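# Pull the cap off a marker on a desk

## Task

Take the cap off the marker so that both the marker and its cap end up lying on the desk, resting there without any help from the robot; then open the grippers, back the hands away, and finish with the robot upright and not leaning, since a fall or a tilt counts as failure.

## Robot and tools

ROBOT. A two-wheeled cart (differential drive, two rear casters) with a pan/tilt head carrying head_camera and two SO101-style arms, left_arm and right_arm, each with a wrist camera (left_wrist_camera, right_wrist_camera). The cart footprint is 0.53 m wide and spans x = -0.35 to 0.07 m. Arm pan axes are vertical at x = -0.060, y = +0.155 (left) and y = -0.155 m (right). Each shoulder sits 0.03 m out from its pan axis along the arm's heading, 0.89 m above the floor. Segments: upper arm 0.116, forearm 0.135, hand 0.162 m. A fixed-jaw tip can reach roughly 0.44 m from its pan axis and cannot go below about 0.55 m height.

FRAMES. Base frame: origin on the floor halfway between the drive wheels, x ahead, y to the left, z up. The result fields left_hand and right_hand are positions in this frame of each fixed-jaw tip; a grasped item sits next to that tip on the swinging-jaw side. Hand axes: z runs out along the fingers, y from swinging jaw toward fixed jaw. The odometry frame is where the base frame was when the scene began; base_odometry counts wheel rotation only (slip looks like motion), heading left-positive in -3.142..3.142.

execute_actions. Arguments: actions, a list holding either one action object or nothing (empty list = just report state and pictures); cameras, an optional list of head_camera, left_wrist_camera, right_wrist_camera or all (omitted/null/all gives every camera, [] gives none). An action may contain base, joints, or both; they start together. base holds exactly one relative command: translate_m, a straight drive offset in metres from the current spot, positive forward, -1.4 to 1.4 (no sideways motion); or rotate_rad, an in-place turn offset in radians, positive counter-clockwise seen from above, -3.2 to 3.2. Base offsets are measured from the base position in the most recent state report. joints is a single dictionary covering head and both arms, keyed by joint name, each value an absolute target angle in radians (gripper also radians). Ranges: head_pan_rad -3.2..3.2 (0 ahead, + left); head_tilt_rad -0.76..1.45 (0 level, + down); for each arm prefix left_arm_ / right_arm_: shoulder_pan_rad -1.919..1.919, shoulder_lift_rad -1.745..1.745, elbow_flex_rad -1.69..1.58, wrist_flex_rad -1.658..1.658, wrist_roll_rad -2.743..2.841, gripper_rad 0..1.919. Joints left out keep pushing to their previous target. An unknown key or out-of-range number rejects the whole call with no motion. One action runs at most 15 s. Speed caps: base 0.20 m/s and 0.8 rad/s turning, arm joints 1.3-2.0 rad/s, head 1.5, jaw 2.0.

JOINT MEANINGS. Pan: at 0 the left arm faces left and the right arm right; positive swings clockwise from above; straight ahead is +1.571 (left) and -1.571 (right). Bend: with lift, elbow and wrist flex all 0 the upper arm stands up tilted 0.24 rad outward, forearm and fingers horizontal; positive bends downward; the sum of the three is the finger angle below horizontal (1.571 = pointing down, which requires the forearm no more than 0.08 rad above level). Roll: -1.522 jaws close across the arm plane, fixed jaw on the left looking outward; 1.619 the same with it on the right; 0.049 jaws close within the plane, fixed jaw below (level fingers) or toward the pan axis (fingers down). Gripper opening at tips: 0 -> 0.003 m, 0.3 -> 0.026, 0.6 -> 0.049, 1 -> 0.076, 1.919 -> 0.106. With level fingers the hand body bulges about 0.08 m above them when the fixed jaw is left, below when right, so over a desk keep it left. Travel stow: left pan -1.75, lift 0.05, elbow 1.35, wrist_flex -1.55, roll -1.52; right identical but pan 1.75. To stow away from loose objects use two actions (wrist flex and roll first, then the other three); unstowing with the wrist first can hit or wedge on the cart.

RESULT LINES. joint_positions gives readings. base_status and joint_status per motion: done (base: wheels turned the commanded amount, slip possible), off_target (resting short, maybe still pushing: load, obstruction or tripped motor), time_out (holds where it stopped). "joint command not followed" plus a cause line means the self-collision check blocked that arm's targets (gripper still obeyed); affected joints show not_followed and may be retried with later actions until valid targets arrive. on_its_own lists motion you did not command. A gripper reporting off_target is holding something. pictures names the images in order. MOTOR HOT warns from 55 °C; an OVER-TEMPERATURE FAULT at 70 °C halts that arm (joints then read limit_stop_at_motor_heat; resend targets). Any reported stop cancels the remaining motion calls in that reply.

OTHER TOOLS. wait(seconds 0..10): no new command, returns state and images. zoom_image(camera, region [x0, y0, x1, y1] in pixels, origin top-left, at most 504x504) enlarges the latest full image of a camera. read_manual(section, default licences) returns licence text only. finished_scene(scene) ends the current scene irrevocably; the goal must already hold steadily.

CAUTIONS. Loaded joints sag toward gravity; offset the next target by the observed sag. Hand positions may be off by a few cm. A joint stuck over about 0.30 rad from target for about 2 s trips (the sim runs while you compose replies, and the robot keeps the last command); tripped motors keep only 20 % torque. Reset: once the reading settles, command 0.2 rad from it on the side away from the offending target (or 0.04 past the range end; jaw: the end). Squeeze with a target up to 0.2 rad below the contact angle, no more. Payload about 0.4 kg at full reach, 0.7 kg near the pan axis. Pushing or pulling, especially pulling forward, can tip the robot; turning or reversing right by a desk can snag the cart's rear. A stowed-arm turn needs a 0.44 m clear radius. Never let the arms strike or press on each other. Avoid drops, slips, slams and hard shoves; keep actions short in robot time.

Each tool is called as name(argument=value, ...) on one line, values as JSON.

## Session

execute_actions(actions=[{"joints":{"head_pan_rad":1.5,"head_tilt_rad":0.4}}], cameras=["head_camera"])

execute_actions(actions=[{"joints":{"head_pan_rad":-1.5}}], cameras=["head_camera"])

Scene clock: 1.80 s.
base_odometry: x=+0.000 y=+0.000 heading=+0.000 (m, m, rad; odometry frame)
base_status: not commanded
joint_positions: head_pan_rad=+1.490 head_tilt_rad=+0.393 left_arm_shoulder_pan_rad=-1.776 left_arm_shoulder_lift_rad=+0.076 left_arm_elbow_flex_rad=+1.337 left_arm_wrist_flex_rad=-1.583 left_arm_wrist_roll_rad=-1.528 left_arm_gripper_rad=+1.920 right_arm_shoulder_pan_rad=+1.763 right_arm_shoulder_lift_rad=+0.065 right_arm_elbow_flex_rad=+1.364 right_arm_wrist_flex_rad=-1.491 right_arm_wrist_roll_rad=-1.530 right_arm_gripper_rad=+1.920
joint_status: all done
left_hand: x=-0.3046 y=+0.0961 z=+0.8987 quat_wxyz=(-0.081, -0.641, -0.064, +0.760) (m; base frame)
right_hand: x=-0.3069 y=-0.1149 z=+0.8815 quat_wxyz=(-0.067, +0.681, -0.068, -0.726) (m; base frame)
pictures: head_camera
Images, in order (width x height): head_camera 644x476.

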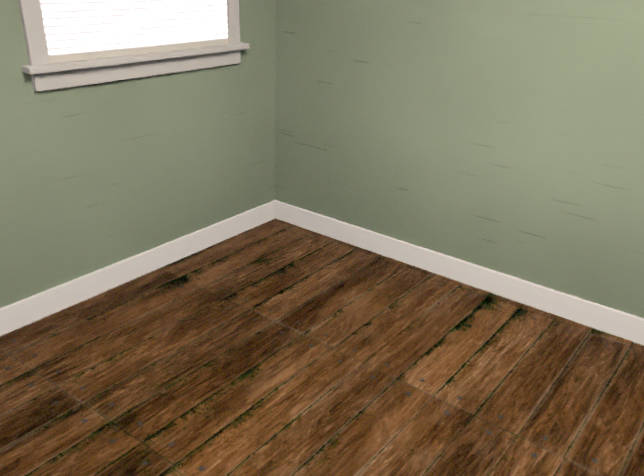

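Scene clock: 4.60 s.
base_odometry: x=+0.000 y=+0.000 heading=+0.000 (m, m, rad; odometry frame)
base_status: not commanded
joint_positions: head_pan_rad=-1.490 head_tilt_rad=+0.393 left_arm_shoulder_pan_rad=-1.776 left_arm_shoulder_lift_rad=+0.076 left_arm_elbow_flex_rad=+1.337 left_arm_wrist_flex_rad=-1.583 left_arm_wrist_roll_rad=-1.528 left_arm_gripper_rad=+1.920 right_arm_shoulder_pan_rad=+1.763 right_arm_shoulder_lift_rad=+0.065 right_arm_elbow_flex_rad=+1.364 right_arm_wrist_flex_rad=-1.491 right_arm_wrist_roll_rad=-1.530 right_arm_gripper_rad=+1.920
joint_status: all done
left_hand: x=-0.3046 y=+0.0961 z=+0.8987 quat_wxyz=(-0.081, -0.641, -0.064, +0.760) (m; base frame)
right_hand: x=-0.3069 y=-0.1149 z=+0.8815 quat_wxyz=(-0.067, +0.681, -0.068, -0.726) (m; base frame)
pictures: head_camera
Images, in order (width x height): head_camera 644x476.

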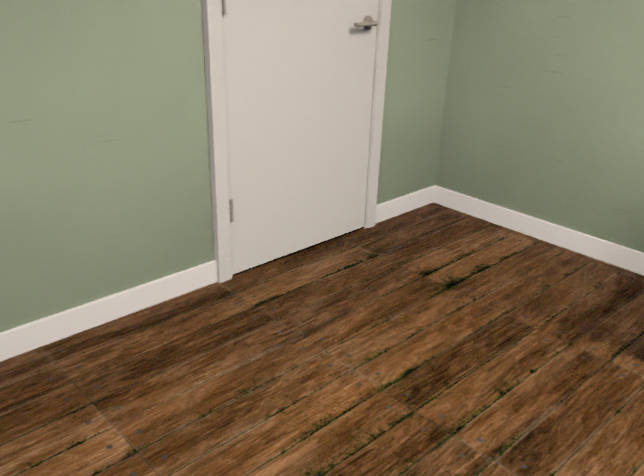

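execute_actions(actions=[{"joints":{"head_pan_rad":-2.6}}], cameras=["head_camera"])

Scene clock: 8.03 s.
base_odometry: x=+0.000 y=+0.000 heading=+0.000 (m, m, rad; odometry frame)
base_status: not commanded
joint_positions: head_pan_rad=-2.590 head_tilt_rad=+0.393 left_arm_shoulder_pan_rad=-1.776 left_arm_shoulder_lift_rad=+0.076 left_arm_elbow_flex_rad=+1.337 left_arm_wrist_flex_rad=-1.583 left_arm_wrist_roll_rad=-1.528 left_arm_gripper_rad=+1.920 right_arm_shoulder_pan_rad=+1.763 right_arm_shoulder_lift_rad=+0.065 right_arm_elbow_flex_rad=+1.364 right_arm_wrist_flex_rad=-1.491 right_arm_wrist_roll_rad=-1.530 right_arm_gripper_rad=+1.920
joint_status: all done
left_hand: x=-0.3046 y=+0.0961 z=+0.8987 quat_wxyz=(-0.081, -0.641, -0.064, +0.760) (m; base frame)
right_hand: x=-0.3069 y=-0.1149 z=+0.8815 quat_wxyz=(-0.067, +0.681, -0.068, -0.726) (m; base frame)
pictures: head_camera
Images, in order (width x height): head_camera 644x476.

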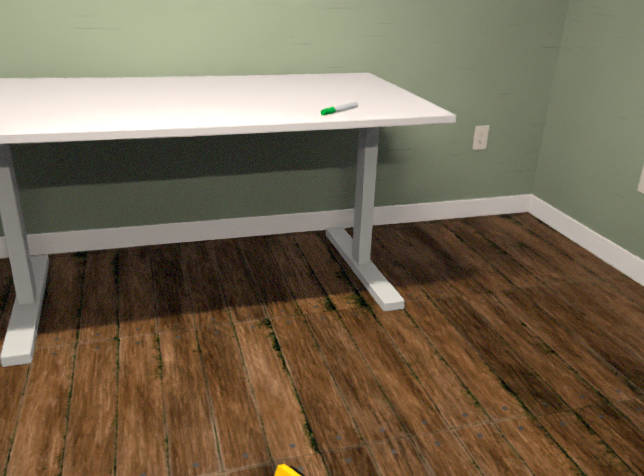

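execute_actions(actions=[{"base":{"rotate_rad":-2.58},"joints":{"head_pan_rad":0,"head_tilt_rad":0.7}}], cameras=[])

execute_actions(actions=[{"base":{"translate_m":1.2},"joints":{"left_arm_shoulder_pan_rad":1.57,"right_arm_shoulder_pan_rad":-1.57,"left_arm_shoulder_lift_rad":-0.3,"right_arm_shoulder_lift_rad":-0.3,"left_arm_elbow_flex_rad":0.3,"right_arm_elbow_flex_rad":0.3}}], cameras=["head_camera"])

Scene clock: 16.80 s.
base_odometry: x=-0.001 y=+0.000 heading=-2.579 (m, m, rad; odometry frame)
base_status: done
joint_positions: head_pan_rad=-0.010 head_tilt_rad=+0.694 left_arm_shoulder_pan_rad=-1.776 left_arm_shoulder_lift_rad=+0.076 left_arm_elbow_flex_rad=+1.337 left_arm_wrist_flex_rad=-1.583 left_arm_wrist_roll_rad=-1.528 left_arm_gripper_rad=+1.920 right_arm_shoulder_pan_rad=+1.763 right_arm_shoulder_lift_rad=+0.065 right_arm_elbow_flex_rad=+1.364 right_arm_wrist_flex_rad=-1.491 right_arm_wrist_roll_rad=-1.530 right_arm_gripper_rad=+1.920
joint_status: all done
left_hand: x=-0.3046 y=+0.0961 z=+0.8987 quat_wxyz=(-0.081, -0.641, -0.064, +0.760) (m; base frame)
right_hand: x=-0.3069 y=-0.1149 z=+0.8815 quat_wxyz=(-0.067, +0.681, -0.068, -0.726) (m; base frame)
pictures: none
No camera images: the call's "cameras" was empty. Leave "cameras" out to get every camera's image.

Scene clock: 23.57 s.
base_odometry: x=-1.016 y=-0.640 heading=-2.577 (m, m, rad; odometry frame)
base_status: done
joint_positions: head_pan_rad=-0.010 head_tilt_rad=+0.695 left_arm_shoulder_pan_rad=+1.560 left_arm_shoulder_lift_rad=-0.274 left_arm_elbow_flex_rad=+0.334 left_arm_wrist_flex_rad=-1.583 left_arm_wrist_roll_rad=-1.528 left_arm_gripper_rad=+1.920 right_arm_shoulder_pan_rad=-1.558 right_arm_shoulder_lift_rad=-0.266 right_arm_elbow_flex_rad=+0.333 right_arm_wrist_flex_rad=-1.491 right_arm_wrist_roll_rad=-1.530 right_arm_gripper_rad=+1.920
joint_status: all done
left_hand: x=+0.1097 y=+0.1645 z=+1.1674 quat_wxyz=(+1.000, +0.000, +0.024, +0.008) (m; base frame)
right_hand: x=+0.1264 y=-0.1496 z=+1.1649 quat_wxyz=(+0.997, +0.001, +0.073, -0.002) (m; base frame)
pictures: head_camera
Images, in order (width x height): head_camera 644x476.

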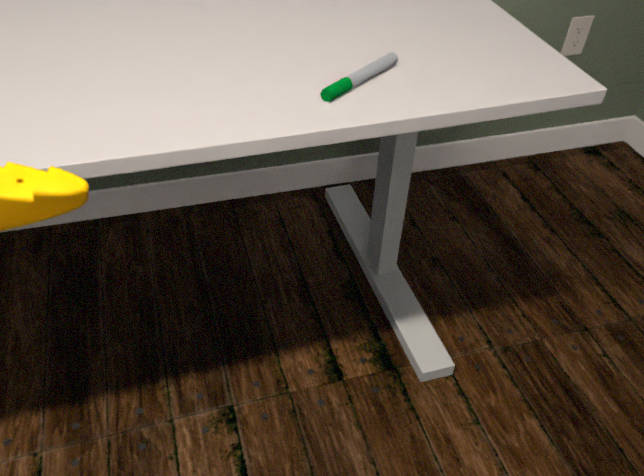

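execute_actions(actions=[{"base":{"translate_m":0.4},"joints":{"head_tilt_rad":1.0}}], cameras=["head_camera"])

Scene clock: 28.80 s.
base_odometry: x=-1.353 y=-0.855 heading=-2.575 (m, m, rad; odometry frame)
base_status: done
joint_positions: head_pan_rad=-0.010 head_tilt_rad=+0.995 left_arm_shoulder_pan_rad=+1.560 left_arm_shoulder_lift_rad=-0.275 left_arm_elbow_flex_rad=+0.334 left_arm_wrist_flex_rad=-1.583 left_arm_wrist_roll_rad=-1.528 left_arm_gripper_rad=+1.920 right_arm_shoulder_pan_rad=-1.558 right_arm_shoulder_lift_rad=-0.269 right_arm_elbow_flex_rad=+0.333 right_arm_wrist_flex_rad=-1.491 right_arm_wrist_roll_rad=-1.530 right_arm_gripper_rad=+1.920
joint_status: all done
left_hand: x=+0.1092 y=+0.1645 z=+1.1676 quat_wxyz=(+1.000, +0.000, +0.023, +0.008) (m; base frame)
right_hand: x=+0.1256 y=-0.1496 z=+1.1654 quat_wxyz=(+0.997, +0.001, +0.072, -0.002) (m; base frame)
pictures: head_camera
Images, in order (width x height): head_camera 644x476.

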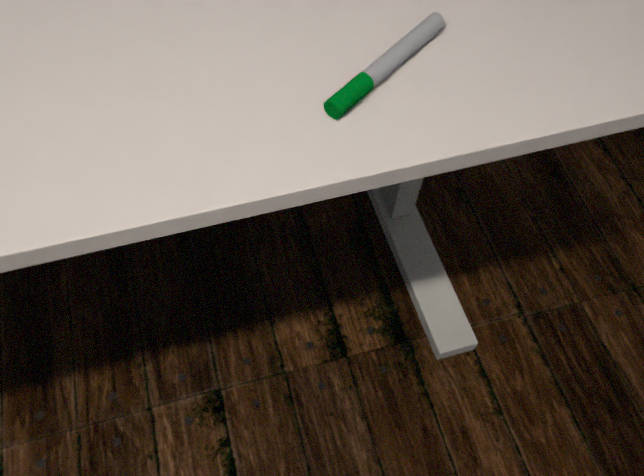

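execute_actions(actions=[{"base":{"rotate_rad":0.15}}], cameras=[])

execute_actions(actions=[{"base":{"translate_m":0.15}}], cameras=["head_camera"])

Scene clock: 35.67 s.
base_odometry: x=-1.354 y=-0.855 heading=-2.425 (m, m, rad; odometry frame)
base_status: done
joint_positions: head_pan_rad=-0.010 head_tilt_rad=+0.995 left_arm_shoulder_pan_rad=+1.560 left_arm_shoulder_lift_rad=-0.275 left_arm_elbow_flex_rad=+0.334 left_arm_wrist_flex_rad=-1.583 left_arm_wrist_roll_rad=-1.528 left_arm_gripper_rad=+1.920 right_arm_shoulder_pan_rad=-1.560 right_arm_shoulder_lift_rad=-0.269 right_arm_elbow_flex_rad=+0.333 right_arm_wrist_flex_rad=-1.491 right_arm_wrist_roll_rad=-1.530 right_arm_gripper_rad=+1.920
joint_status: not commanded
left_hand: x=+0.1092 y=+0.1645 z=+1.1676 quat_wxyz=(+1.000, +0.000, +0.023, +0.008) (m; base frame)
right_hand: x=+0.1256 y=-0.1493 z=+1.1654 quat_wxyz=(+0.997, +0.001, +0.072, -0.001) (m; base frame)
pictures: none
No camera images: the call's "cameras" was empty. Leave "cameras" out to get every camera's image.

Scene clock: 37.27 s.
base_odometry: x=-1.467 y=-0.954 heading=-2.424 (m, m, rad; odometry frame)
base_status: done
joint_positions: head_pan_rad=-0.010 head_tilt_rad=+0.995 left_arm_shoulder_pan_rad=+1.560 left_arm_shoulder_lift_rad=-0.275 left_arm_elbow_flex_rad=+0.334 left_arm_wrist_flex_rad=-1.583 left_arm_wrist_roll_rad=-1.528 left_arm_gripper_rad=+1.920 right_arm_shoulder_pan_rad=-1.560 right_arm_shoulder_lift_rad=-0.269 right_arm_elbow_flex_rad=+0.332 right_arm_wrist_flex_rad=-1.491 right_arm_wrist_roll_rad=-1.530 right_arm_gripper_rad=+1.920
joint_status: not commanded
left_hand: x=+0.1092 y=+0.1645 z=+1.1676 quat_wxyz=(+1.000, +0.000, +0.023, +0.008) (m; base frame)
right_hand: x=+0.1254 y=-0.1493 z=+1.1656 quat_wxyz=(+0.997, +0.001, +0.071, -0.001) (m; base frame)
pictures: head_camera
Images, in order (width x height): head_camera 644x476.

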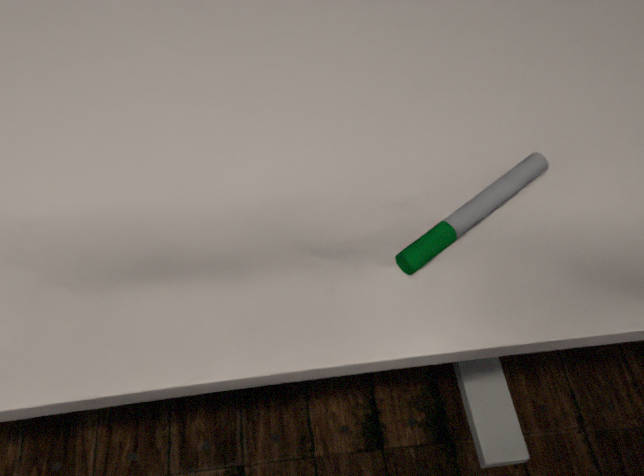

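execute_actions(actions=[{"joints":{"right_arm_shoulder_pan_rad":-1.6,"right_arm_shoulder_lift_rad":0.7,"right_arm_elbow_flex_rad":-0.48,"right_arm_wrist_flex_rad":0.75,"right_arm_wrist_roll_rad":0.66,"right_arm_gripper_rad":0.7,"left_arm_shoulder_lift_rad":0.5,"left_arm_elbow_flex_rad":-0.455,"left_arm_wrist_flex_rad":0.95,"left_arm_wrist_roll_rad":0.36,"left_arm_gripper_rad":0.6}}], cameras=["head_camera","right_wrist_camera"])

Scene clock: 46.57 s.
base_odometry: x=-1.467 y=-0.954 heading=-2.424 (m, m, rad; odometry frame)
base_status: not commanded
joint_positions: head_pan_rad=-0.010 head_tilt_rad=+0.995 left_arm_shoulder_pan_rad=+1.560 left_arm_shoulder_lift_rad=+0.522 left_arm_elbow_flex_rad=-0.417 left_arm_wrist_flex_rad=+0.944 left_arm_wrist_roll_rad=+0.351 left_arm_gripper_rad=+0.611 right_arm_shoulder_pan_rad=-1.588 right_arm_shoulder_lift_rad=+0.726 right_arm_elbow_flex_rad=-0.441 right_arm_wrist_flex_rad=+0.747 right_arm_wrist_roll_rad=+0.652 right_arm_gripper_rad=+0.711
joint_status: all done
left_hand: x=+0.2590 y=+0.1556 z=+0.8256 quat_wxyz=(+0.154, -0.781, +0.568, -0.207) (m; base frame)
right_hand: x=+0.2740 y=-0.1543 z=+0.7856 quat_wxyz=(+0.126, -0.857, +0.441, -0.235) (m; base frame)
pictures: head_camera, right_wrist_camera
Images, in order (width x height): head_camera 644x476, right_wrist_camera 644x476.

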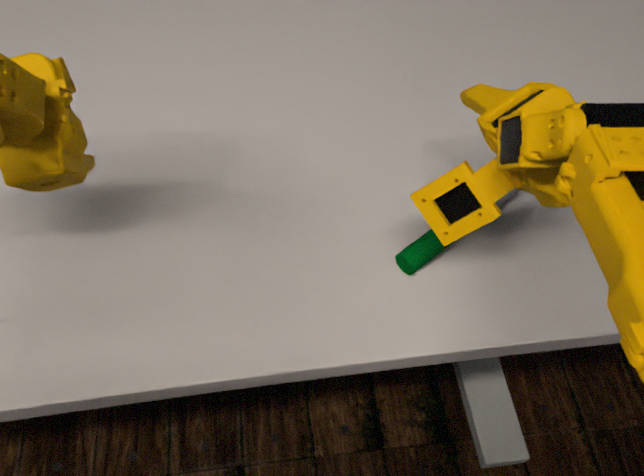

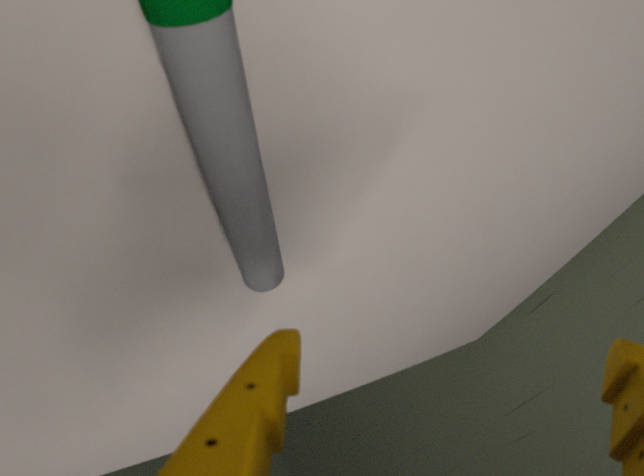

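execute_actions(actions=[{"joints":{"right_arm_shoulder_pan_rad":-1.63,"right_arm_shoulder_lift_rad":0.72,"right_arm_elbow_flex_rad":-0.3,"right_arm_wrist_flex_rad":0.74,"right_arm_wrist_roll_rad":0.55}}], cameras=["right_wrist_camera"])

Scene clock: 52.20 s.
base_odometry: x=-1.467 y=-0.954 heading=-2.424 (m, m, rad; odometry frame)
base_status: not commanded
joint_positions: head_pan_rad=-0.010 head_tilt_rad=+0.995 left_arm_shoulder_pan_rad=+1.560 left_arm_shoulder_lift_rad=+0.522 left_arm_elbow_flex_rad=-0.417 left_arm_wrist_flex_rad=+0.944 left_arm_wrist_roll_rad=+0.351 left_arm_gripper_rad=+0.611 right_arm_shoulder_pan_rad=-1.620 right_arm_shoulder_lift_rad=+0.743 right_arm_elbow_flex_rad=-0.294 right_arm_wrist_flex_rad=+0.747 right_arm_wrist_roll_rad=+0.557 right_arm_gripper_rad=+0.711
joint_status: all done
left_hand: x=+0.2590 y=+0.1556 z=+0.8256 quat_wxyz=(+0.154, -0.781, +0.568, -0.207) (m; base frame)
right_hand: x=+0.2433 y=-0.1444 z=+0.7522 quat_wxyz=(+0.098, -0.859, +0.477, -0.158) (m; base frame)
pictures: right_wrist_camera
Images, in order (width x height): right_wrist_camera 644x476.

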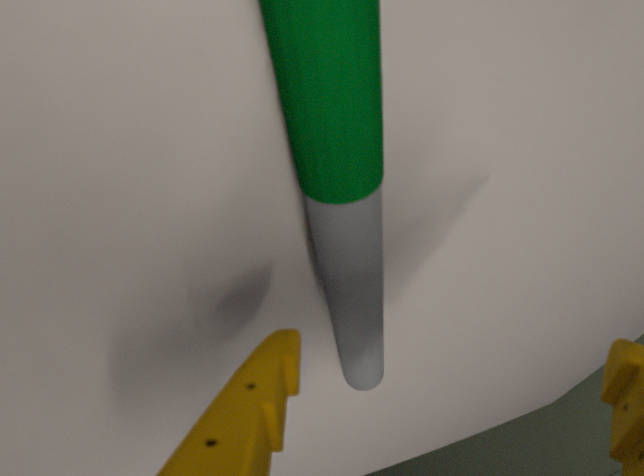

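execute_actions(actions=[{"joints":{"right_arm_shoulder_lift_rad":0.88,"right_arm_wrist_flex_rad":0.66}}], cameras=["right_wrist_camera"])

execute_actions(actions=[{"joints":{"right_arm_gripper_rad":0.02}}], cameras=["right_wrist_camera"])

Scene clock: 56.47 s.
base_odometry: x=-1.467 y=-0.954 heading=-2.424 (m, m, rad; odometry frame)
base_status: not commanded
joint_positions: head_pan_rad=-0.010 head_tilt_rad=+0.995 left_arm_shoulder_pan_rad=+1.560 left_arm_shoulder_lift_rad=+0.522 left_arm_elbow_flex_rad=-0.417 left_arm_wrist_flex_rad=+0.945 left_arm_wrist_roll_rad=+0.351 left_arm_gripper_rad=+0.611 right_arm_shoulder_pan_rad=-1.620 right_arm_shoulder_lift_rad=+0.893 right_arm_elbow_flex_rad=-0.294 right_arm_wrist_flex_rad=+0.669 right_arm_wrist_roll_rad=+0.557 right_arm_gripper_rad=+0.711
joint_status: all done
left_hand: x=+0.2588 y=+0.1556 z=+0.8255 quat_wxyz=(+0.153, -0.781, +0.569, -0.206) (m; base frame)
right_hand: x=+0.2312 y=-0.1450 z=+0.7157 quat_wxyz=(+0.080, -0.864, +0.480, -0.128) (m; base frame)
pictures: right_wrist_camera
Images, in order (width x height): right_wrist_camera 644x476.

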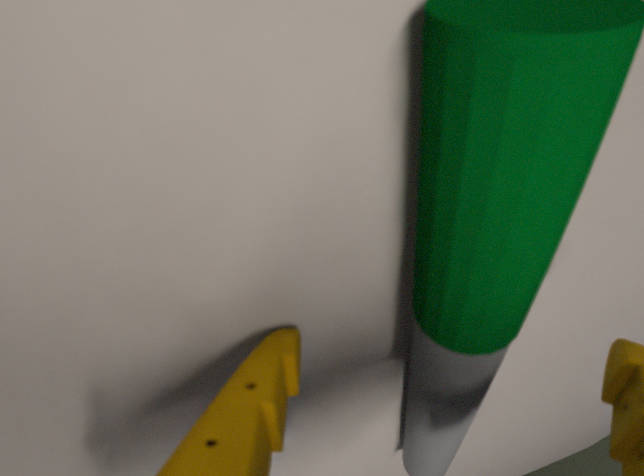

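Scene clock: 57.33 s.
base_odometry: x=-1.467 y=-0.954 heading=-2.424 (m, m, rad; odometry frame)
base_status: not commanded
joint_positions: head_pan_rad=-0.010 head_tilt_rad=+0.995 left_arm_shoulder_pan_rad=+1.560 left_arm_shoulder_lift_rad=+0.522 left_arm_elbow_flex_rad=-0.417 left_arm_wrist_flex_rad=+0.945 left_arm_wrist_roll_rad=+0.351 left_arm_gripper_rad=+0.611 right_arm_shoulder_pan_rad=-1.620 right_arm_shoulder_lift_rad=+0.893 right_arm_elbow_flex_rad=-0.294 right_arm_wrist_flex_rad=+0.667 right_arm_wrist_roll_rad=+0.557 right_arm_gripper_rad=+0.208
joint_status: right_arm_gripper_rad off_target (ended at +0.208, target +0.020)
left_hand: x=+0.2588 y=+0.1556 z=+0.8255 quat_wxyz=(+0.153, -0.781, +0.569, -0.206) (m; base frame)
right_hand: x=+0.2315 y=-0.1449 z=+0.7157 quat_wxyz=(+0.080, -0.864, +0.480, -0.129) (m; base frame)
pictures: right_wrist_camera
Images, in order (width x height): right_wrist_camera 644x476.

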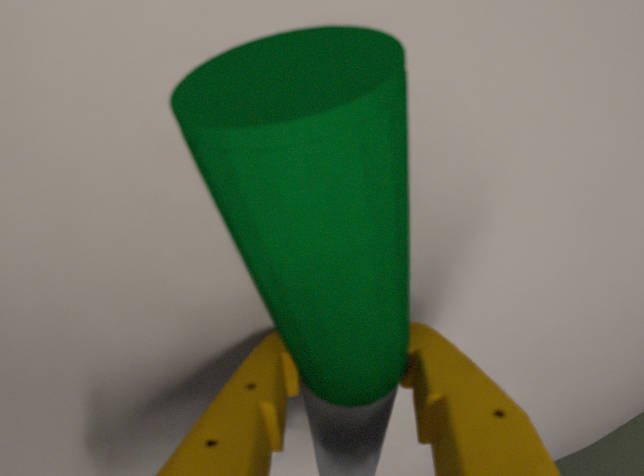

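execute_actions(actions=[{"joints":{"right_arm_gripper_rad":0.5}}], cameras=[])

execute_actions(actions=[{"joints":{"right_arm_shoulder_lift_rad":0.72}}], cameras=[])

execute_actions(actions=[{"joints":{"right_arm_shoulder_lift_rad":0.85,"right_arm_elbow_flex_rad":-0.52,"right_arm_shoulder_pan_rad":-1.52,"right_arm_gripper_rad":0.7,"right_arm_wrist_roll_rad":0.65}}], cameras=["right_wrist_camera"])

Scene clock: 63.70 s.
base_odometry: x=-1.467 y=-0.954 heading=-2.424 (m, m, rad; odometry frame)
base_status: not commanded
joint_positions: head_pan_rad=-0.010 head_tilt_rad=+0.995 left_arm_shoulder_pan_rad=+1.560 left_arm_shoulder_lift_rad=+0.522 left_arm_elbow_flex_rad=-0.417 left_arm_wrist_flex_rad=+0.945 left_arm_wrist_roll_rad=+0.351 left_arm_gripper_rad=+0.611 right_arm_shoulder_pan_rad=-1.620 right_arm_shoulder_lift_rad=+0.893 right_arm_elbow_flex_rad=-0.294 right_arm_wrist_flex_rad=+0.667 right_arm_wrist_roll_rad=+0.557 right_arm_gripper_rad=+0.488
joint_status: all done
left_hand: x=+0.2588 y=+0.1556 z=+0.8255 quat_wxyz=(+0.153, -0.781, +0.569, -0.206) (m; base frame)
right_hand: x=+0.2315 y=-0.1449 z=+0.7157 quat_wxyz=(+0.080, -0.864, +0.480, -0.129) (m; base frame)
pictures: none
No camera images: the call's "cameras" was empty. Leave "cameras" out to get every camera's image.

Scene clock: 64.50 s.
base_odometry: x=-1.467 y=-0.954 heading=-2.424 (m, m, rad; odometry frame)
base_status: not commanded
joint_positions: head_pan_rad=-0.010 head_tilt_rad=+0.995 left_arm_shoulder_pan_rad=+1.560 left_arm_shoulder_lift_rad=+0.522 left_arm_elbow_flex_rad=-0.417 left_arm_wrist_flex_rad=+0.945 left_arm_wrist_roll_rad=+0.351 left_arm_gripper_rad=+0.611 right_arm_shoulder_pan_rad=-1.620 right_arm_shoulder_lift_rad=+0.784 right_arm_elbow_flex_rad=-0.294 right_arm_wrist_flex_rad=+0.667 right_arm_wrist_roll_rad=+0.557 right_arm_gripper_rad=+0.489
joint_status: all done
left_hand: x=+0.2588 y=+0.1556 z=+0.8255 quat_wxyz=(+0.153, -0.781, +0.569, -0.206) (m; base frame)
right_hand: x=+0.2493 y=-0.1441 z=+0.7452 quat_wxyz=(+0.108, -0.856, +0.475, -0.174) (m; base frame)
pictures: none
No camera images: the call's "cameras" was empty. Leave "cameras" out to get every camera's image.

Scene clock: 65.37 s.
base_odometry: x=-1.467 y=-0.954 heading=-2.424 (m, m, rad; odometry frame)
base_status: not commanded
joint_positions: head_pan_rad=-0.010 head_tilt_rad=+0.995 left_arm_shoulder_pan_rad=+1.560 left_arm_shoulder_lift_rad=+0.522 left_arm_elbow_flex_rad=-0.417 left_arm_wrist_flex_rad=+0.945 left_arm_wrist_roll_rad=+0.351 left_arm_gripper_rad=+0.611 right_arm_shoulder_pan_rad=-1.531 right_arm_shoulder_lift_rad=+0.873 right_arm_elbow_flex_rad=-0.483 right_arm_wrist_flex_rad=+0.667 right_arm_wrist_roll_rad=+0.643 right_arm_gripper_rad=+0.689
joint_status: all done
left_hand: x=+0.2588 y=+0.1556 z=+0.8255 quat_wxyz=(+0.153, -0.781, +0.569, -0.206) (m; base frame)
right_hand: x=+0.2741 y=-0.1732 z=+0.7552 quat_wxyz=(+0.114, -0.845, +0.471, -0.226) (m; base frame)
pictures: right_wrist_camera
Images, in order (width x height): right_wrist_camera 644x476.

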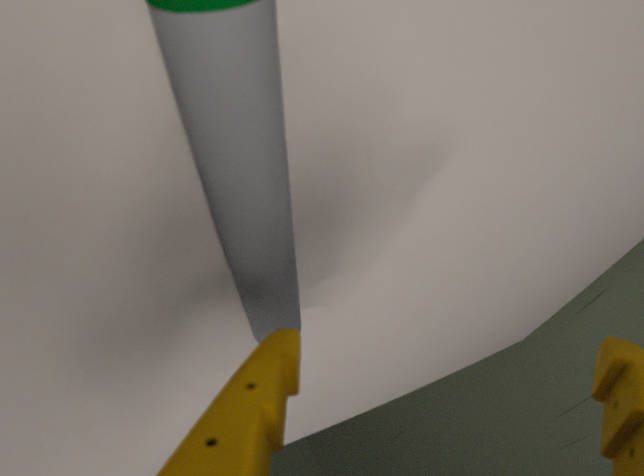

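execute_actions(actions=[{"base":{"translate_m":-0.02}}], cameras=[])

execute_actions(actions=[{"joints":{"right_arm_shoulder_lift_rad":0.99,"right_arm_wrist_roll_rad":0.55}}], cameras=["right_wrist_camera"])

execute_actions(actions=[{"joints":{"right_arm_gripper_rad":0.02}}], cameras=["right_wrist_camera"])

Scene clock: 71.17 s.
base_odometry: x=-1.451 y=-0.940 heading=-2.424 (m, m, rad; odometry frame)
base_status: done
joint_positions: head_pan_rad=-0.010 head_tilt_rad=+0.995 left_arm_shoulder_pan_rad=+1.560 left_arm_shoulder_lift_rad=+0.522 left_arm_elbow_flex_rad=-0.417 left_arm_wrist_flex_rad=+0.945 left_arm_wrist_roll_rad=+0.351 left_arm_gripper_rad=+0.611 right_arm_shoulder_pan_rad=-1.531 right_arm_shoulder_lift_rad=+0.873 right_arm_elbow_flex_rad=-0.484 right_arm_wrist_flex_rad=+0.667 right_arm_wrist_roll_rad=+0.643 right_arm_gripper_rad=+0.689
joint_status: not commanded
left_hand: x=+0.2588 y=+0.1556 z=+0.8255 quat_wxyz=(+0.153, -0.781, +0.569, -0.206) (m; base frame)
right_hand: x=+0.2744 y=-0.1732 z=+0.7555 quat_wxyz=(+0.115, -0.845, +0.471, -0.227) (m; base frame)
pictures: none
No camera images: the call's "cameras" was empty. Leave "cameras" out to get every camera's image.

Scene clock: 71.90 s.
base_odometry: x=-1.451 y=-0.940 heading=-2.424 (m, m, rad; odometry frame)
base_status: not commanded
joint_positions: head_pan_rad=-0.010 head_tilt_rad=+0.995 left_arm_shoulder_pan_rad=+1.560 left_arm_shoulder_lift_rad=+0.522 left_arm_elbow_flex_rad=-0.417 left_arm_wrist_flex_rad=+0.945 left_arm_wrist_roll_rad=+0.351 left_arm_gripper_rad=+0.611 right_arm_shoulder_pan_rad=-1.531 right_arm_shoulder_lift_rad=+1.011 right_arm_elbow_flex_rad=-0.487 right_arm_wrist_flex_rad=+0.667 right_arm_wrist_roll_rad=+0.557 right_arm_gripper_rad=+0.689
joint_status: all done
left_hand: x=+0.2588 y=+0.1556 z=+0.8255 quat_wxyz=(+0.153, -0.781, +0.569, -0.206) (m; base frame)
right_hand: x=+0.2528 y=-0.1717 z=+0.7154 quat_wxyz=(+0.092, -0.837, +0.514, -0.164) (m; base frame)
pictures: right_wrist_camera
Images, in order (width x height): right_wrist_camera 644x476.

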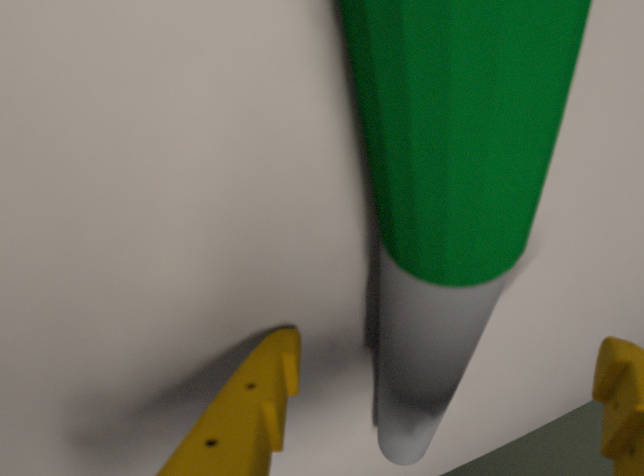

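Scene clock: 72.77 s.
base_odometry: x=-1.451 y=-0.940 heading=-2.424 (m, m, rad; odometry frame)
base_status: not commanded
joint_positions: head_pan_rad=-0.010 head_tilt_rad=+0.995 left_arm_shoulder_pan_rad=+1.560 left_arm_shoulder_lift_rad=+0.522 left_arm_elbow_flex_rad=-0.417 left_arm_wrist_flex_rad=+0.945 left_arm_wrist_roll_rad=+0.351 left_arm_gripper_rad=+0.611 right_arm_shoulder_pan_rad=-1.531 right_arm_shoulder_lift_rad=+1.011 right_arm_elbow_flex_rad=-0.489 right_arm_wrist_flex_rad=+0.667 right_arm_wrist_roll_rad=+0.557 right_arm_gripper_rad=+0.205
joint_status: right_arm_gripper_rad off_target (ended at +0.205, target +0.020)
left_hand: x=+0.2588 y=+0.1556 z=+0.8255 quat_wxyz=(+0.153, -0.781, +0.569, -0.206) (m; base frame)
right_hand: x=+0.2531 y=-0.1718 z=+0.7156 quat_wxyz=(+0.093, -0.837, +0.514, -0.165) (m; base frame)
pictures: right_wrist_camera
Images, in order (width x height): right_wrist_camera 644x476.

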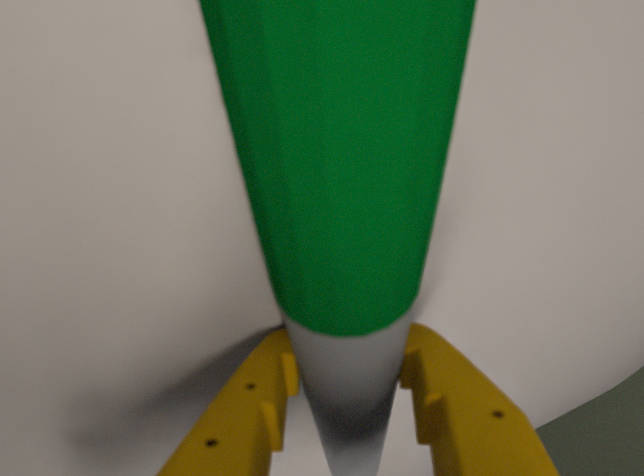

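Perspective is deceptive; present it and look.

execute_actions(actions=[{"joints":{"right_arm_shoulder_lift_rad":0.75}}], cameras=[])

execute_actions(actions=[{"joints":{"right_arm_elbow_flex_rad":-0.6,"right_arm_wrist_flex_rad":0.85,"right_arm_wrist_roll_rad":-0.2,"right_arm_shoulder_pan_rad":-1.88}}], cameras=["head_camera"])

Scene clock: 76.83 s.
base_odometry: x=-1.451 y=-0.940 heading=-2.424 (m, m, rad; odometry frame)
base_status: not commanded
joint_positions: head_pan_rad=-0.010 head_tilt_rad=+0.995 left_arm_shoulder_pan_rad=+1.560 left_arm_shoulder_lift_rad=+0.522 left_arm_elbow_flex_rad=-0.417 left_arm_wrist_flex_rad=+0.945 left_arm_wrist_roll_rad=+0.351 left_arm_gripper_rad=+0.611 right_arm_shoulder_pan_rad=-1.531 right_arm_shoulder_lift_rad=+0.823 right_arm_elbow_flex_rad=-0.489 right_arm_wrist_flex_rad=+0.667 right_arm_wrist_roll_rad=+0.557 right_arm_gripper_rad=+0.205
joint_status: all done
left_hand: x=+0.2588 y=+0.1556 z=+0.8255 quat_wxyz=(+0.153, -0.781, +0.569, -0.206) (m; base frame)
right_hand: x=+0.2815 y=-0.1729 z=+0.7719 quat_wxyz=(+0.137, -0.818, +0.503, -0.245) (m; base frame)
pictures: none
No camera images: the call's "cameras" was empty. Leave "cameras" out to get every camera's image.

Scene clock: 78.17 s.
base_odometry: x=-1.451 y=-0.940 heading=-2.424 (m, m, rad; odometry frame)
base_status: not commanded
joint_positions: head_pan_rad=-0.010 head_tilt_rad=+0.995 left_arm_shoulder_pan_rad=+1.560 left_arm_shoulder_lift_rad=+0.522 left_arm_elbow_flex_rad=-0.417 left_arm_wrist_flex_rad=+0.945 left_arm_wrist_roll_rad=+0.351 left_arm_gripper_rad=+0.611 right_arm_shoulder_pan_rad=-1.870 right_arm_shoulder_lift_rad=+0.823 right_arm_elbow_flex_rad=-0.558 right_arm_wrist_flex_rad=+0.848 right_arm_wrist_roll_rad=-0.193 right_arm_gripper_rad=+0.205
joint_status: all done
left_hand: x=+0.2588 y=+0.1556 z=+0.8255 quat_wxyz=(+0.153, -0.781, +0.569, -0.206) (m; base frame)
right_hand: x=+0.2525 y=-0.0571 z=+0.7723 quat_wxyz=(+0.197, -0.708, +0.669, -0.112) (m; base frame)
pictures: head_camera
Images, in order (width x height): head_camera 644x476.

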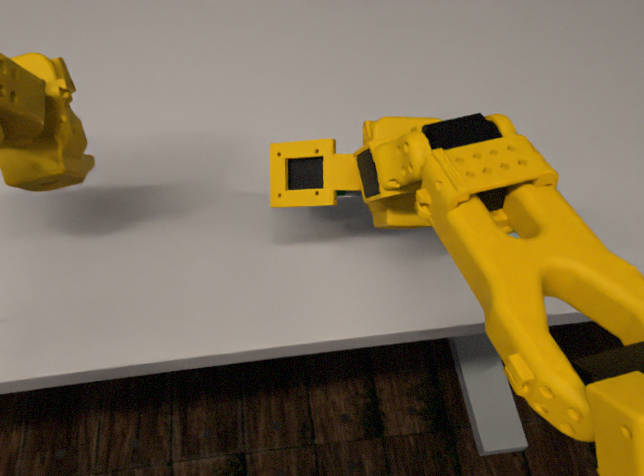

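execute_actions(actions=[{"joints":{"right_arm_shoulder_lift_rad":0.98}}], cameras=[])

execute_actions(actions=[{"joints":{"right_arm_gripper_rad":0.4}}], cameras=[])

execute_actions(actions=[{"joints":{"right_arm_shoulder_lift_rad":0.8}}], cameras=[])

execute_actions(actions=[{"joints":{"right_arm_shoulder_pan_rad":-1.66,"right_arm_wrist_roll_rad":0.02,"right_arm_gripper_rad":0.7,"right_arm_elbow_flex_rad":-0.5}}], cameras=["head_camera","right_wrist_camera"])

Scene clock: 84.33 s.
base_odometry: x=-1.451 y=-0.940 heading=-2.424 (m, m, rad; odometry frame)
base_status: not commanded
joint_positions: head_pan_rad=-0.010 head_tilt_rad=+0.995 left_arm_shoulder_pan_rad=+1.560 left_arm_shoulder_lift_rad=+0.522 left_arm_elbow_flex_rad=-0.417 left_arm_wrist_flex_rad=+0.945 left_arm_wrist_roll_rad=+0.351 left_arm_gripper_rad=+0.611 right_arm_shoulder_pan_rad=-1.870 right_arm_shoulder_lift_rad=+0.998 right_arm_elbow_flex_rad=-0.569 right_arm_wrist_flex_rad=+0.848 right_arm_wrist_roll_rad=-0.193 right_arm_gripper_rad=+0.205
joint_status: all done
left_hand: x=+0.2588 y=+0.1556 z=+0.8255 quat_wxyz=(+0.153, -0.781, +0.569, -0.206) (m; base frame)
right_hand: x=+0.2301 y=-0.0640 z=+0.7242 quat_wxyz=(+0.127, -0.719, +0.679, -0.072) (m; base frame)
pictures: none
No camera images: the call's "cameras" was empty. Leave "cameras" out to get every camera's image.

Scene clock: 85.07 s.
base_odometry: x=-1.451 y=-0.940 heading=-2.424 (m, m, rad; odometry frame)
base_status: not commanded
joint_positions: head_pan_rad=-0.010 head_tilt_rad=+0.995 left_arm_shoulder_pan_rad=+1.560 left_arm_shoulder_lift_rad=+0.522 left_arm_elbow_flex_rad=-0.417 left_arm_wrist_flex_rad=+0.945 left_arm_wrist_roll_rad=+0.351 left_arm_gripper_rad=+0.611 right_arm_shoulder_pan_rad=-1.870 right_arm_shoulder_lift_rad=+1.002 right_arm_elbow_flex_rad=-0.569 right_arm_wrist_flex_rad=+0.848 right_arm_wrist_roll_rad=-0.193 right_arm_gripper_rad=+0.388
joint_status: all done
left_hand: x=+0.2588 y=+0.1556 z=+0.8255 quat_wxyz=(+0.153, -0.781, +0.569, -0.206) (m; base frame)
right_hand: x=+0.2294 y=-0.0642 z=+0.7230 quat_wxyz=(+0.125, -0.720, +0.679, -0.071) (m; base frame)
pictures: none
No camera images: the call's "cameras" was empty. Leave "cameras" out to get every camera's image.

Scene clock: 85.87 s.
base_odometry: x=-1.451 y=-0.940 heading=-2.424 (m, m, rad; odometry frame)
base_status: not commanded
joint_positions: head_pan_rad=-0.010 head_tilt_rad=+0.995 left_arm_shoulder_pan_rad=+1.560 left_arm_shoulder_lift_rad=+0.522 left_arm_elbow_flex_rad=-0.417 left_arm_wrist_flex_rad=+0.945 left_arm_wrist_roll_rad=+0.351 left_arm_gripper_rad=+0.611 right_arm_shoulder_pan_rad=-1.870 right_arm_shoulder_lift_rad=+0.867 right_arm_elbow_flex_rad=-0.569 right_arm_wrist_flex_rad=+0.848 right_arm_wrist_roll_rad=-0.193 right_arm_gripper_rad=+0.389
joint_status: all done
left_hand: x=+0.2588 y=+0.1556 z=+0.8255 quat_wxyz=(+0.153, -0.781, +0.569, -0.206) (m; base frame)
right_hand: x=+0.2490 y=-0.0582 z=+0.7612 quat_wxyz=(+0.183, -0.711, +0.671, -0.104) (m; base frame)
pictures: none
No camera images: the call's "cameras" was empty. Leave "cameras" out to get every camera's image.

Scene clock: 86.77 s.
base_odometry: x=-1.451 y=-0.940 heading=-2.424 (m, m, rad; odometry frame)
base_status: not commanded
joint_positions: head_pan_rad=-0.010 head_tilt_rad=+0.995 left_arm_shoulder_pan_rad=+1.560 left_arm_shoulder_lift_rad=+0.522 left_arm_elbow_flex_rad=-0.417 left_arm_wrist_flex_rad=+0.945 left_arm_wrist_roll_rad=+0.351 left_arm_gripper_rad=+0.611 right_arm_shoulder_pan_rad=-1.670 right_arm_shoulder_lift_rad=+0.866 right_arm_elbow_flex_rad=-0.493 right_arm_wrist_flex_rad=+0.848 right_arm_wrist_roll_rad=+0.013 right_arm_gripper_rad=+0.689
joint_status: all done
left_hand: x=+0.2588 y=+0.1556 z=+0.8255 quat_wxyz=(+0.153, -0.781, +0.569, -0.206) (m; base frame)
right_hand: x=+0.2480 y=-0.1243 z=+0.7479 quat_wxyz=(+0.131, -0.718, +0.674, -0.115) (m; base frame)
pictures: head_camera, right_wrist_camera
Images, in order (width x height): head_camera 644x476, right_wrist_camera 644x476.

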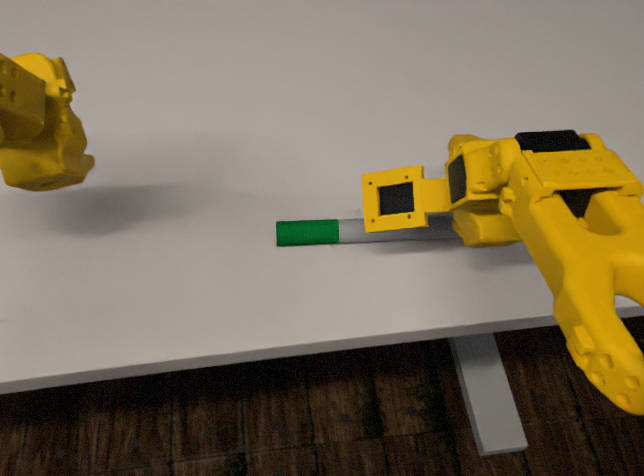

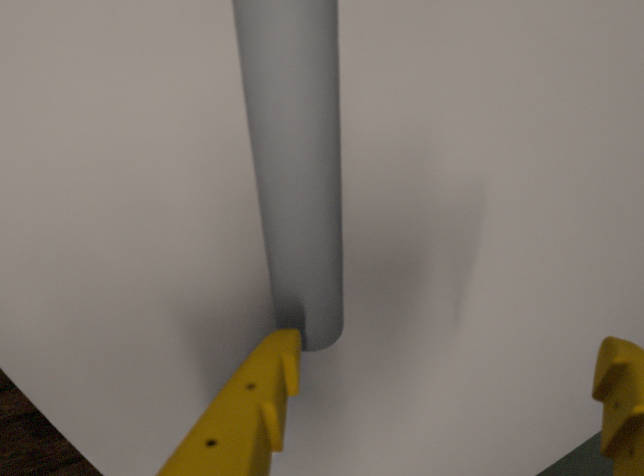

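execute_actions(actions=[{"base":{"translate_m":-0.012},"joints":{"right_arm_shoulder_pan_rad":-1.72,"right_arm_wrist_roll_rad":-0.04}}], cameras=[])

execute_actions(actions=[{"joints":{"right_arm_shoulder_lift_rad":0.97}}], cameras=["right_wrist_camera"])

execute_actions(actions=[{"joints":{"right_arm_gripper_rad":0.02}}], cameras=["right_wrist_camera"])

execute_actions(actions=[{"joints":{"right_arm_shoulder_lift_rad":0.75}}], cameras=[])

execute_actions(actions=[{"joints":{"right_arm_elbow_flex_rad":-0.6,"right_arm_wrist_roll_rad":-0.2,"right_arm_shoulder_pan_rad":-1.88,"left_arm_shoulder_pan_rad":1.87}}], cameras=["head_camera","left_wrist_camera"])

Scene clock: 95.10 s.
base_odometry: x=-1.442 y=-0.932 heading=-2.423 (m, m, rad; odometry frame)
base_status: done
joint_positions: head_pan_rad=-0.010 head_tilt_rad=+0.995 left_arm_shoulder_pan_rad=+1.560 left_arm_shoulder_lift_rad=+0.522 left_arm_elbow_flex_rad=-0.417 left_arm_wrist_flex_rad=+0.945 left_arm_wrist_roll_rad=+0.351 left_arm_gripper_rad=+0.611 right_arm_shoulder_pan_rad=-1.710 right_arm_shoulder_lift_rad=+0.866 right_arm_elbow_flex_rad=-0.493 right_arm_wrist_flex_rad=+0.848 right_arm_wrist_roll_rad=-0.032 right_arm_gripper_rad=+0.689
joint_status: all done
left_hand: x=+0.2588 y=+0.1556 z=+0.8255 quat_wxyz=(+0.153, -0.781, +0.569, -0.206) (m; base frame)
right_hand: x=+0.2465 y=-0.1117 z=+0.7479 quat_wxyz=(+0.136, -0.717, +0.675, -0.109) (m; base frame)
pictures: none
No camera images: the call's "cameras" was empty. Leave "cameras" out to get every camera's image.

Scene clock: 95.80 s.
base_odometry: x=-1.442 y=-0.932 heading=-2.423 (m, m, rad; odometry frame)
base_status: not commanded
joint_positions: head_pan_rad=-0.010 head_tilt_rad=+0.995 left_arm_shoulder_pan_rad=+1.560 left_arm_shoulder_lift_rad=+0.522 left_arm_elbow_flex_rad=-0.417 left_arm_wrist_flex_rad=+0.945 left_arm_wrist_roll_rad=+0.351 left_arm_gripper_rad=+0.611 right_arm_shoulder_pan_rad=-1.710 right_arm_shoulder_lift_rad=+0.984 right_arm_elbow_flex_rad=-0.493 right_arm_wrist_flex_rad=+0.848 right_arm_wrist_roll_rad=-0.032 right_arm_gripper_rad=+0.689
joint_status: all done
left_hand: x=+0.2588 y=+0.1556 z=+0.8255 quat_wxyz=(+0.153, -0.781, +0.569, -0.206) (m; base frame)
right_hand: x=+0.2275 y=-0.1144 z=+0.7160 quat_wxyz=(+0.090, -0.723, +0.681, -0.072) (m; base frame)
pictures: right_wrist_camera
Images, in order (width x height): right_wrist_camera 644x476.

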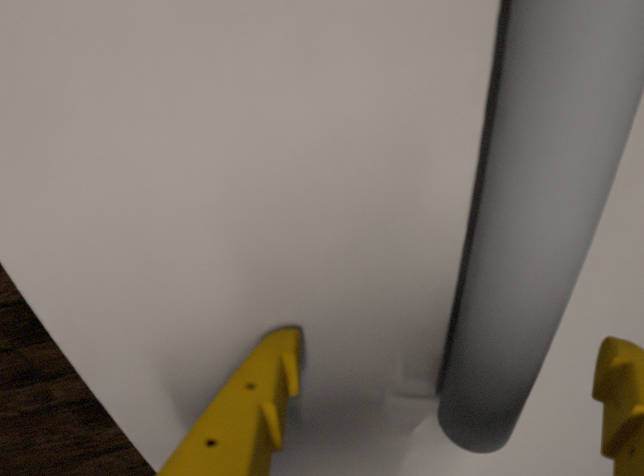

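Scene clock: 96.67 s.
base_odometry: x=-1.442 y=-0.932 heading=-2.423 (m, m, rad; odometry frame)
base_status: not commanded
joint_positions: head_pan_rad=-0.010 head_tilt_rad=+0.995 left_arm_shoulder_pan_rad=+1.560 left_arm_shoulder_lift_rad=+0.522 left_arm_elbow_flex_rad=-0.417 left_arm_wrist_flex_rad=+0.945 left_arm_wrist_roll_rad=+0.351 left_arm_gripper_rad=+0.611 right_arm_shoulder_pan_rad=-1.710 right_arm_shoulder_lift_rad=+0.984 right_arm_elbow_flex_rad=-0.493 right_arm_wrist_flex_rad=+0.848 right_arm_wrist_roll_rad=-0.033 right_arm_gripper_rad=+0.206
joint_status: right_arm_gripper_rad off_target (ended at +0.206, target +0.020)
left_hand: x=+0.2588 y=+0.1556 z=+0.8255 quat_wxyz=(+0.153, -0.781, +0.569, -0.206) (m; base frame)
right_hand: x=+0.2275 y=-0.1144 z=+0.7160 quat_wxyz=(+0.090, -0.722, +0.682, -0.072) (m; base frame)
pictures: right_wrist_camera
Images, in order (width x height): right_wrist_camera 644x476.

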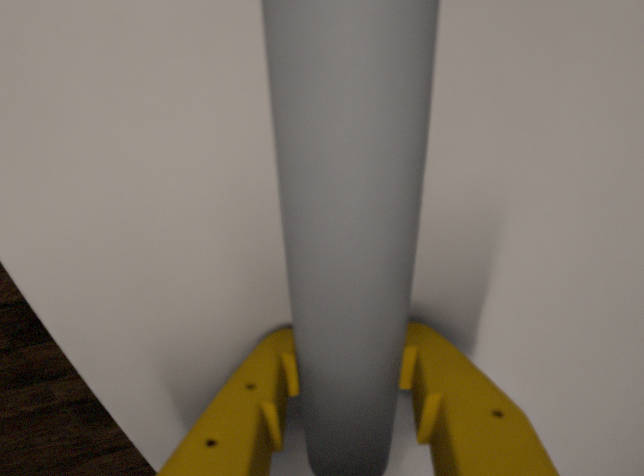

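Scene clock: 97.53 s.
base_odometry: x=-1.442 y=-0.932 heading=-2.423 (m, m, rad; odometry frame)
base_status: not commanded
joint_positions: head_pan_rad=-0.010 head_tilt_rad=+0.995 left_arm_shoulder_pan_rad=+1.560 left_arm_shoulder_lift_rad=+0.522 left_arm_elbow_flex_rad=-0.417 left_arm_wrist_flex_rad=+0.945 left_arm_wrist_roll_rad=+0.351 left_arm_gripper_rad=+0.611 right_arm_shoulder_pan_rad=-1.710 right_arm_shoulder_lift_rad=+0.820 right_arm_elbow_flex_rad=-0.490 right_arm_wrist_flex_rad=+0.848 right_arm_wrist_roll_rad=-0.033 right_arm_gripper_rad=+0.205
joint_status: all done
left_hand: x=+0.2588 y=+0.1556 z=+0.8255 quat_wxyz=(+0.153, -0.781, +0.569, -0.206) (m; base frame)
right_hand: x=+0.2523 y=-0.1109 z=+0.7603 quat_wxyz=(+0.153, -0.713, +0.673, -0.122) (m; base frame)
pictures: none
No camera images: the call's "cameras" was empty. Leave "cameras" out to get every camera's image.

Scene clock: 98.47 s.
base_odometry: x=-1.442 y=-0.932 heading=-2.423 (m, m, rad; odometry frame)
base_status: not commanded
joint_positions: head_pan_rad=-0.010 head_tilt_rad=+0.995 left_arm_shoulder_pan_rad=+1.861 left_arm_shoulder_lift_rad=+0.522 left_arm_elbow_flex_rad=-0.417 left_arm_wrist_flex_rad=+0.945 left_arm_wrist_roll_rad=+0.351 left_arm_gripper_rad=+0.611 right_arm_shoulder_pan_rad=-1.870 right_arm_shoulder_lift_rad=+0.820 right_arm_elbow_flex_rad=-0.559 right_arm_wrist_flex_rad=+0.848 right_arm_wrist_roll_rad=-0.193 right_arm_gripper_rad=+0.205
joint_status: all done
left_hand: x=+0.2446 y=+0.0612 z=+0.8255 quat_wxyz=(+0.121, -0.688, +0.679, -0.227) (m; base frame)
right_hand: x=+0.2532 y=-0.0569 z=+0.7735 quat_wxyz=(+0.199, -0.708, +0.668, -0.113) (m; base frame)
pictures: head_camera, left_wrist_camera
Images, in order (width x height): head_camera 644x476, left_wrist_camera 644x476.

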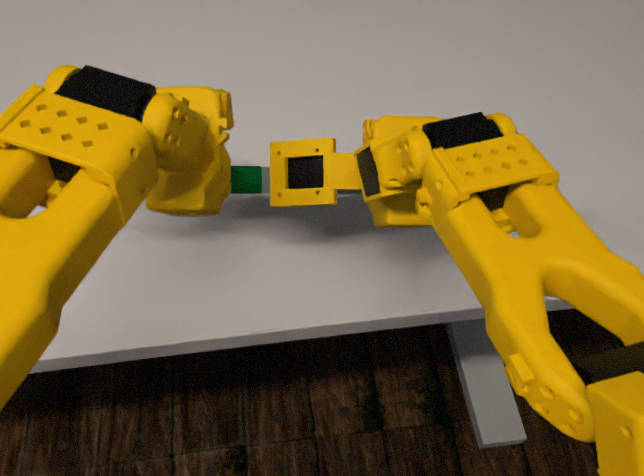

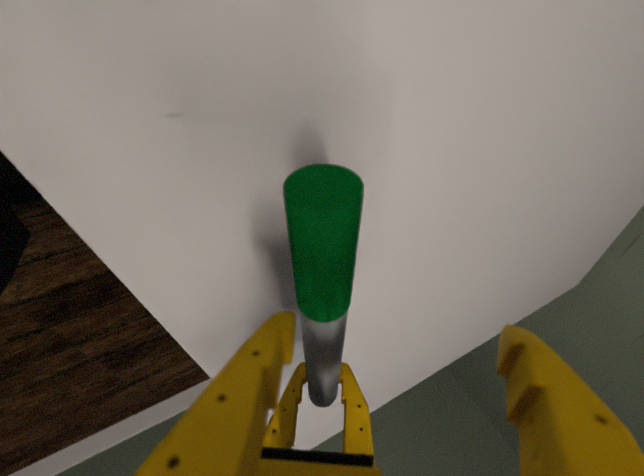

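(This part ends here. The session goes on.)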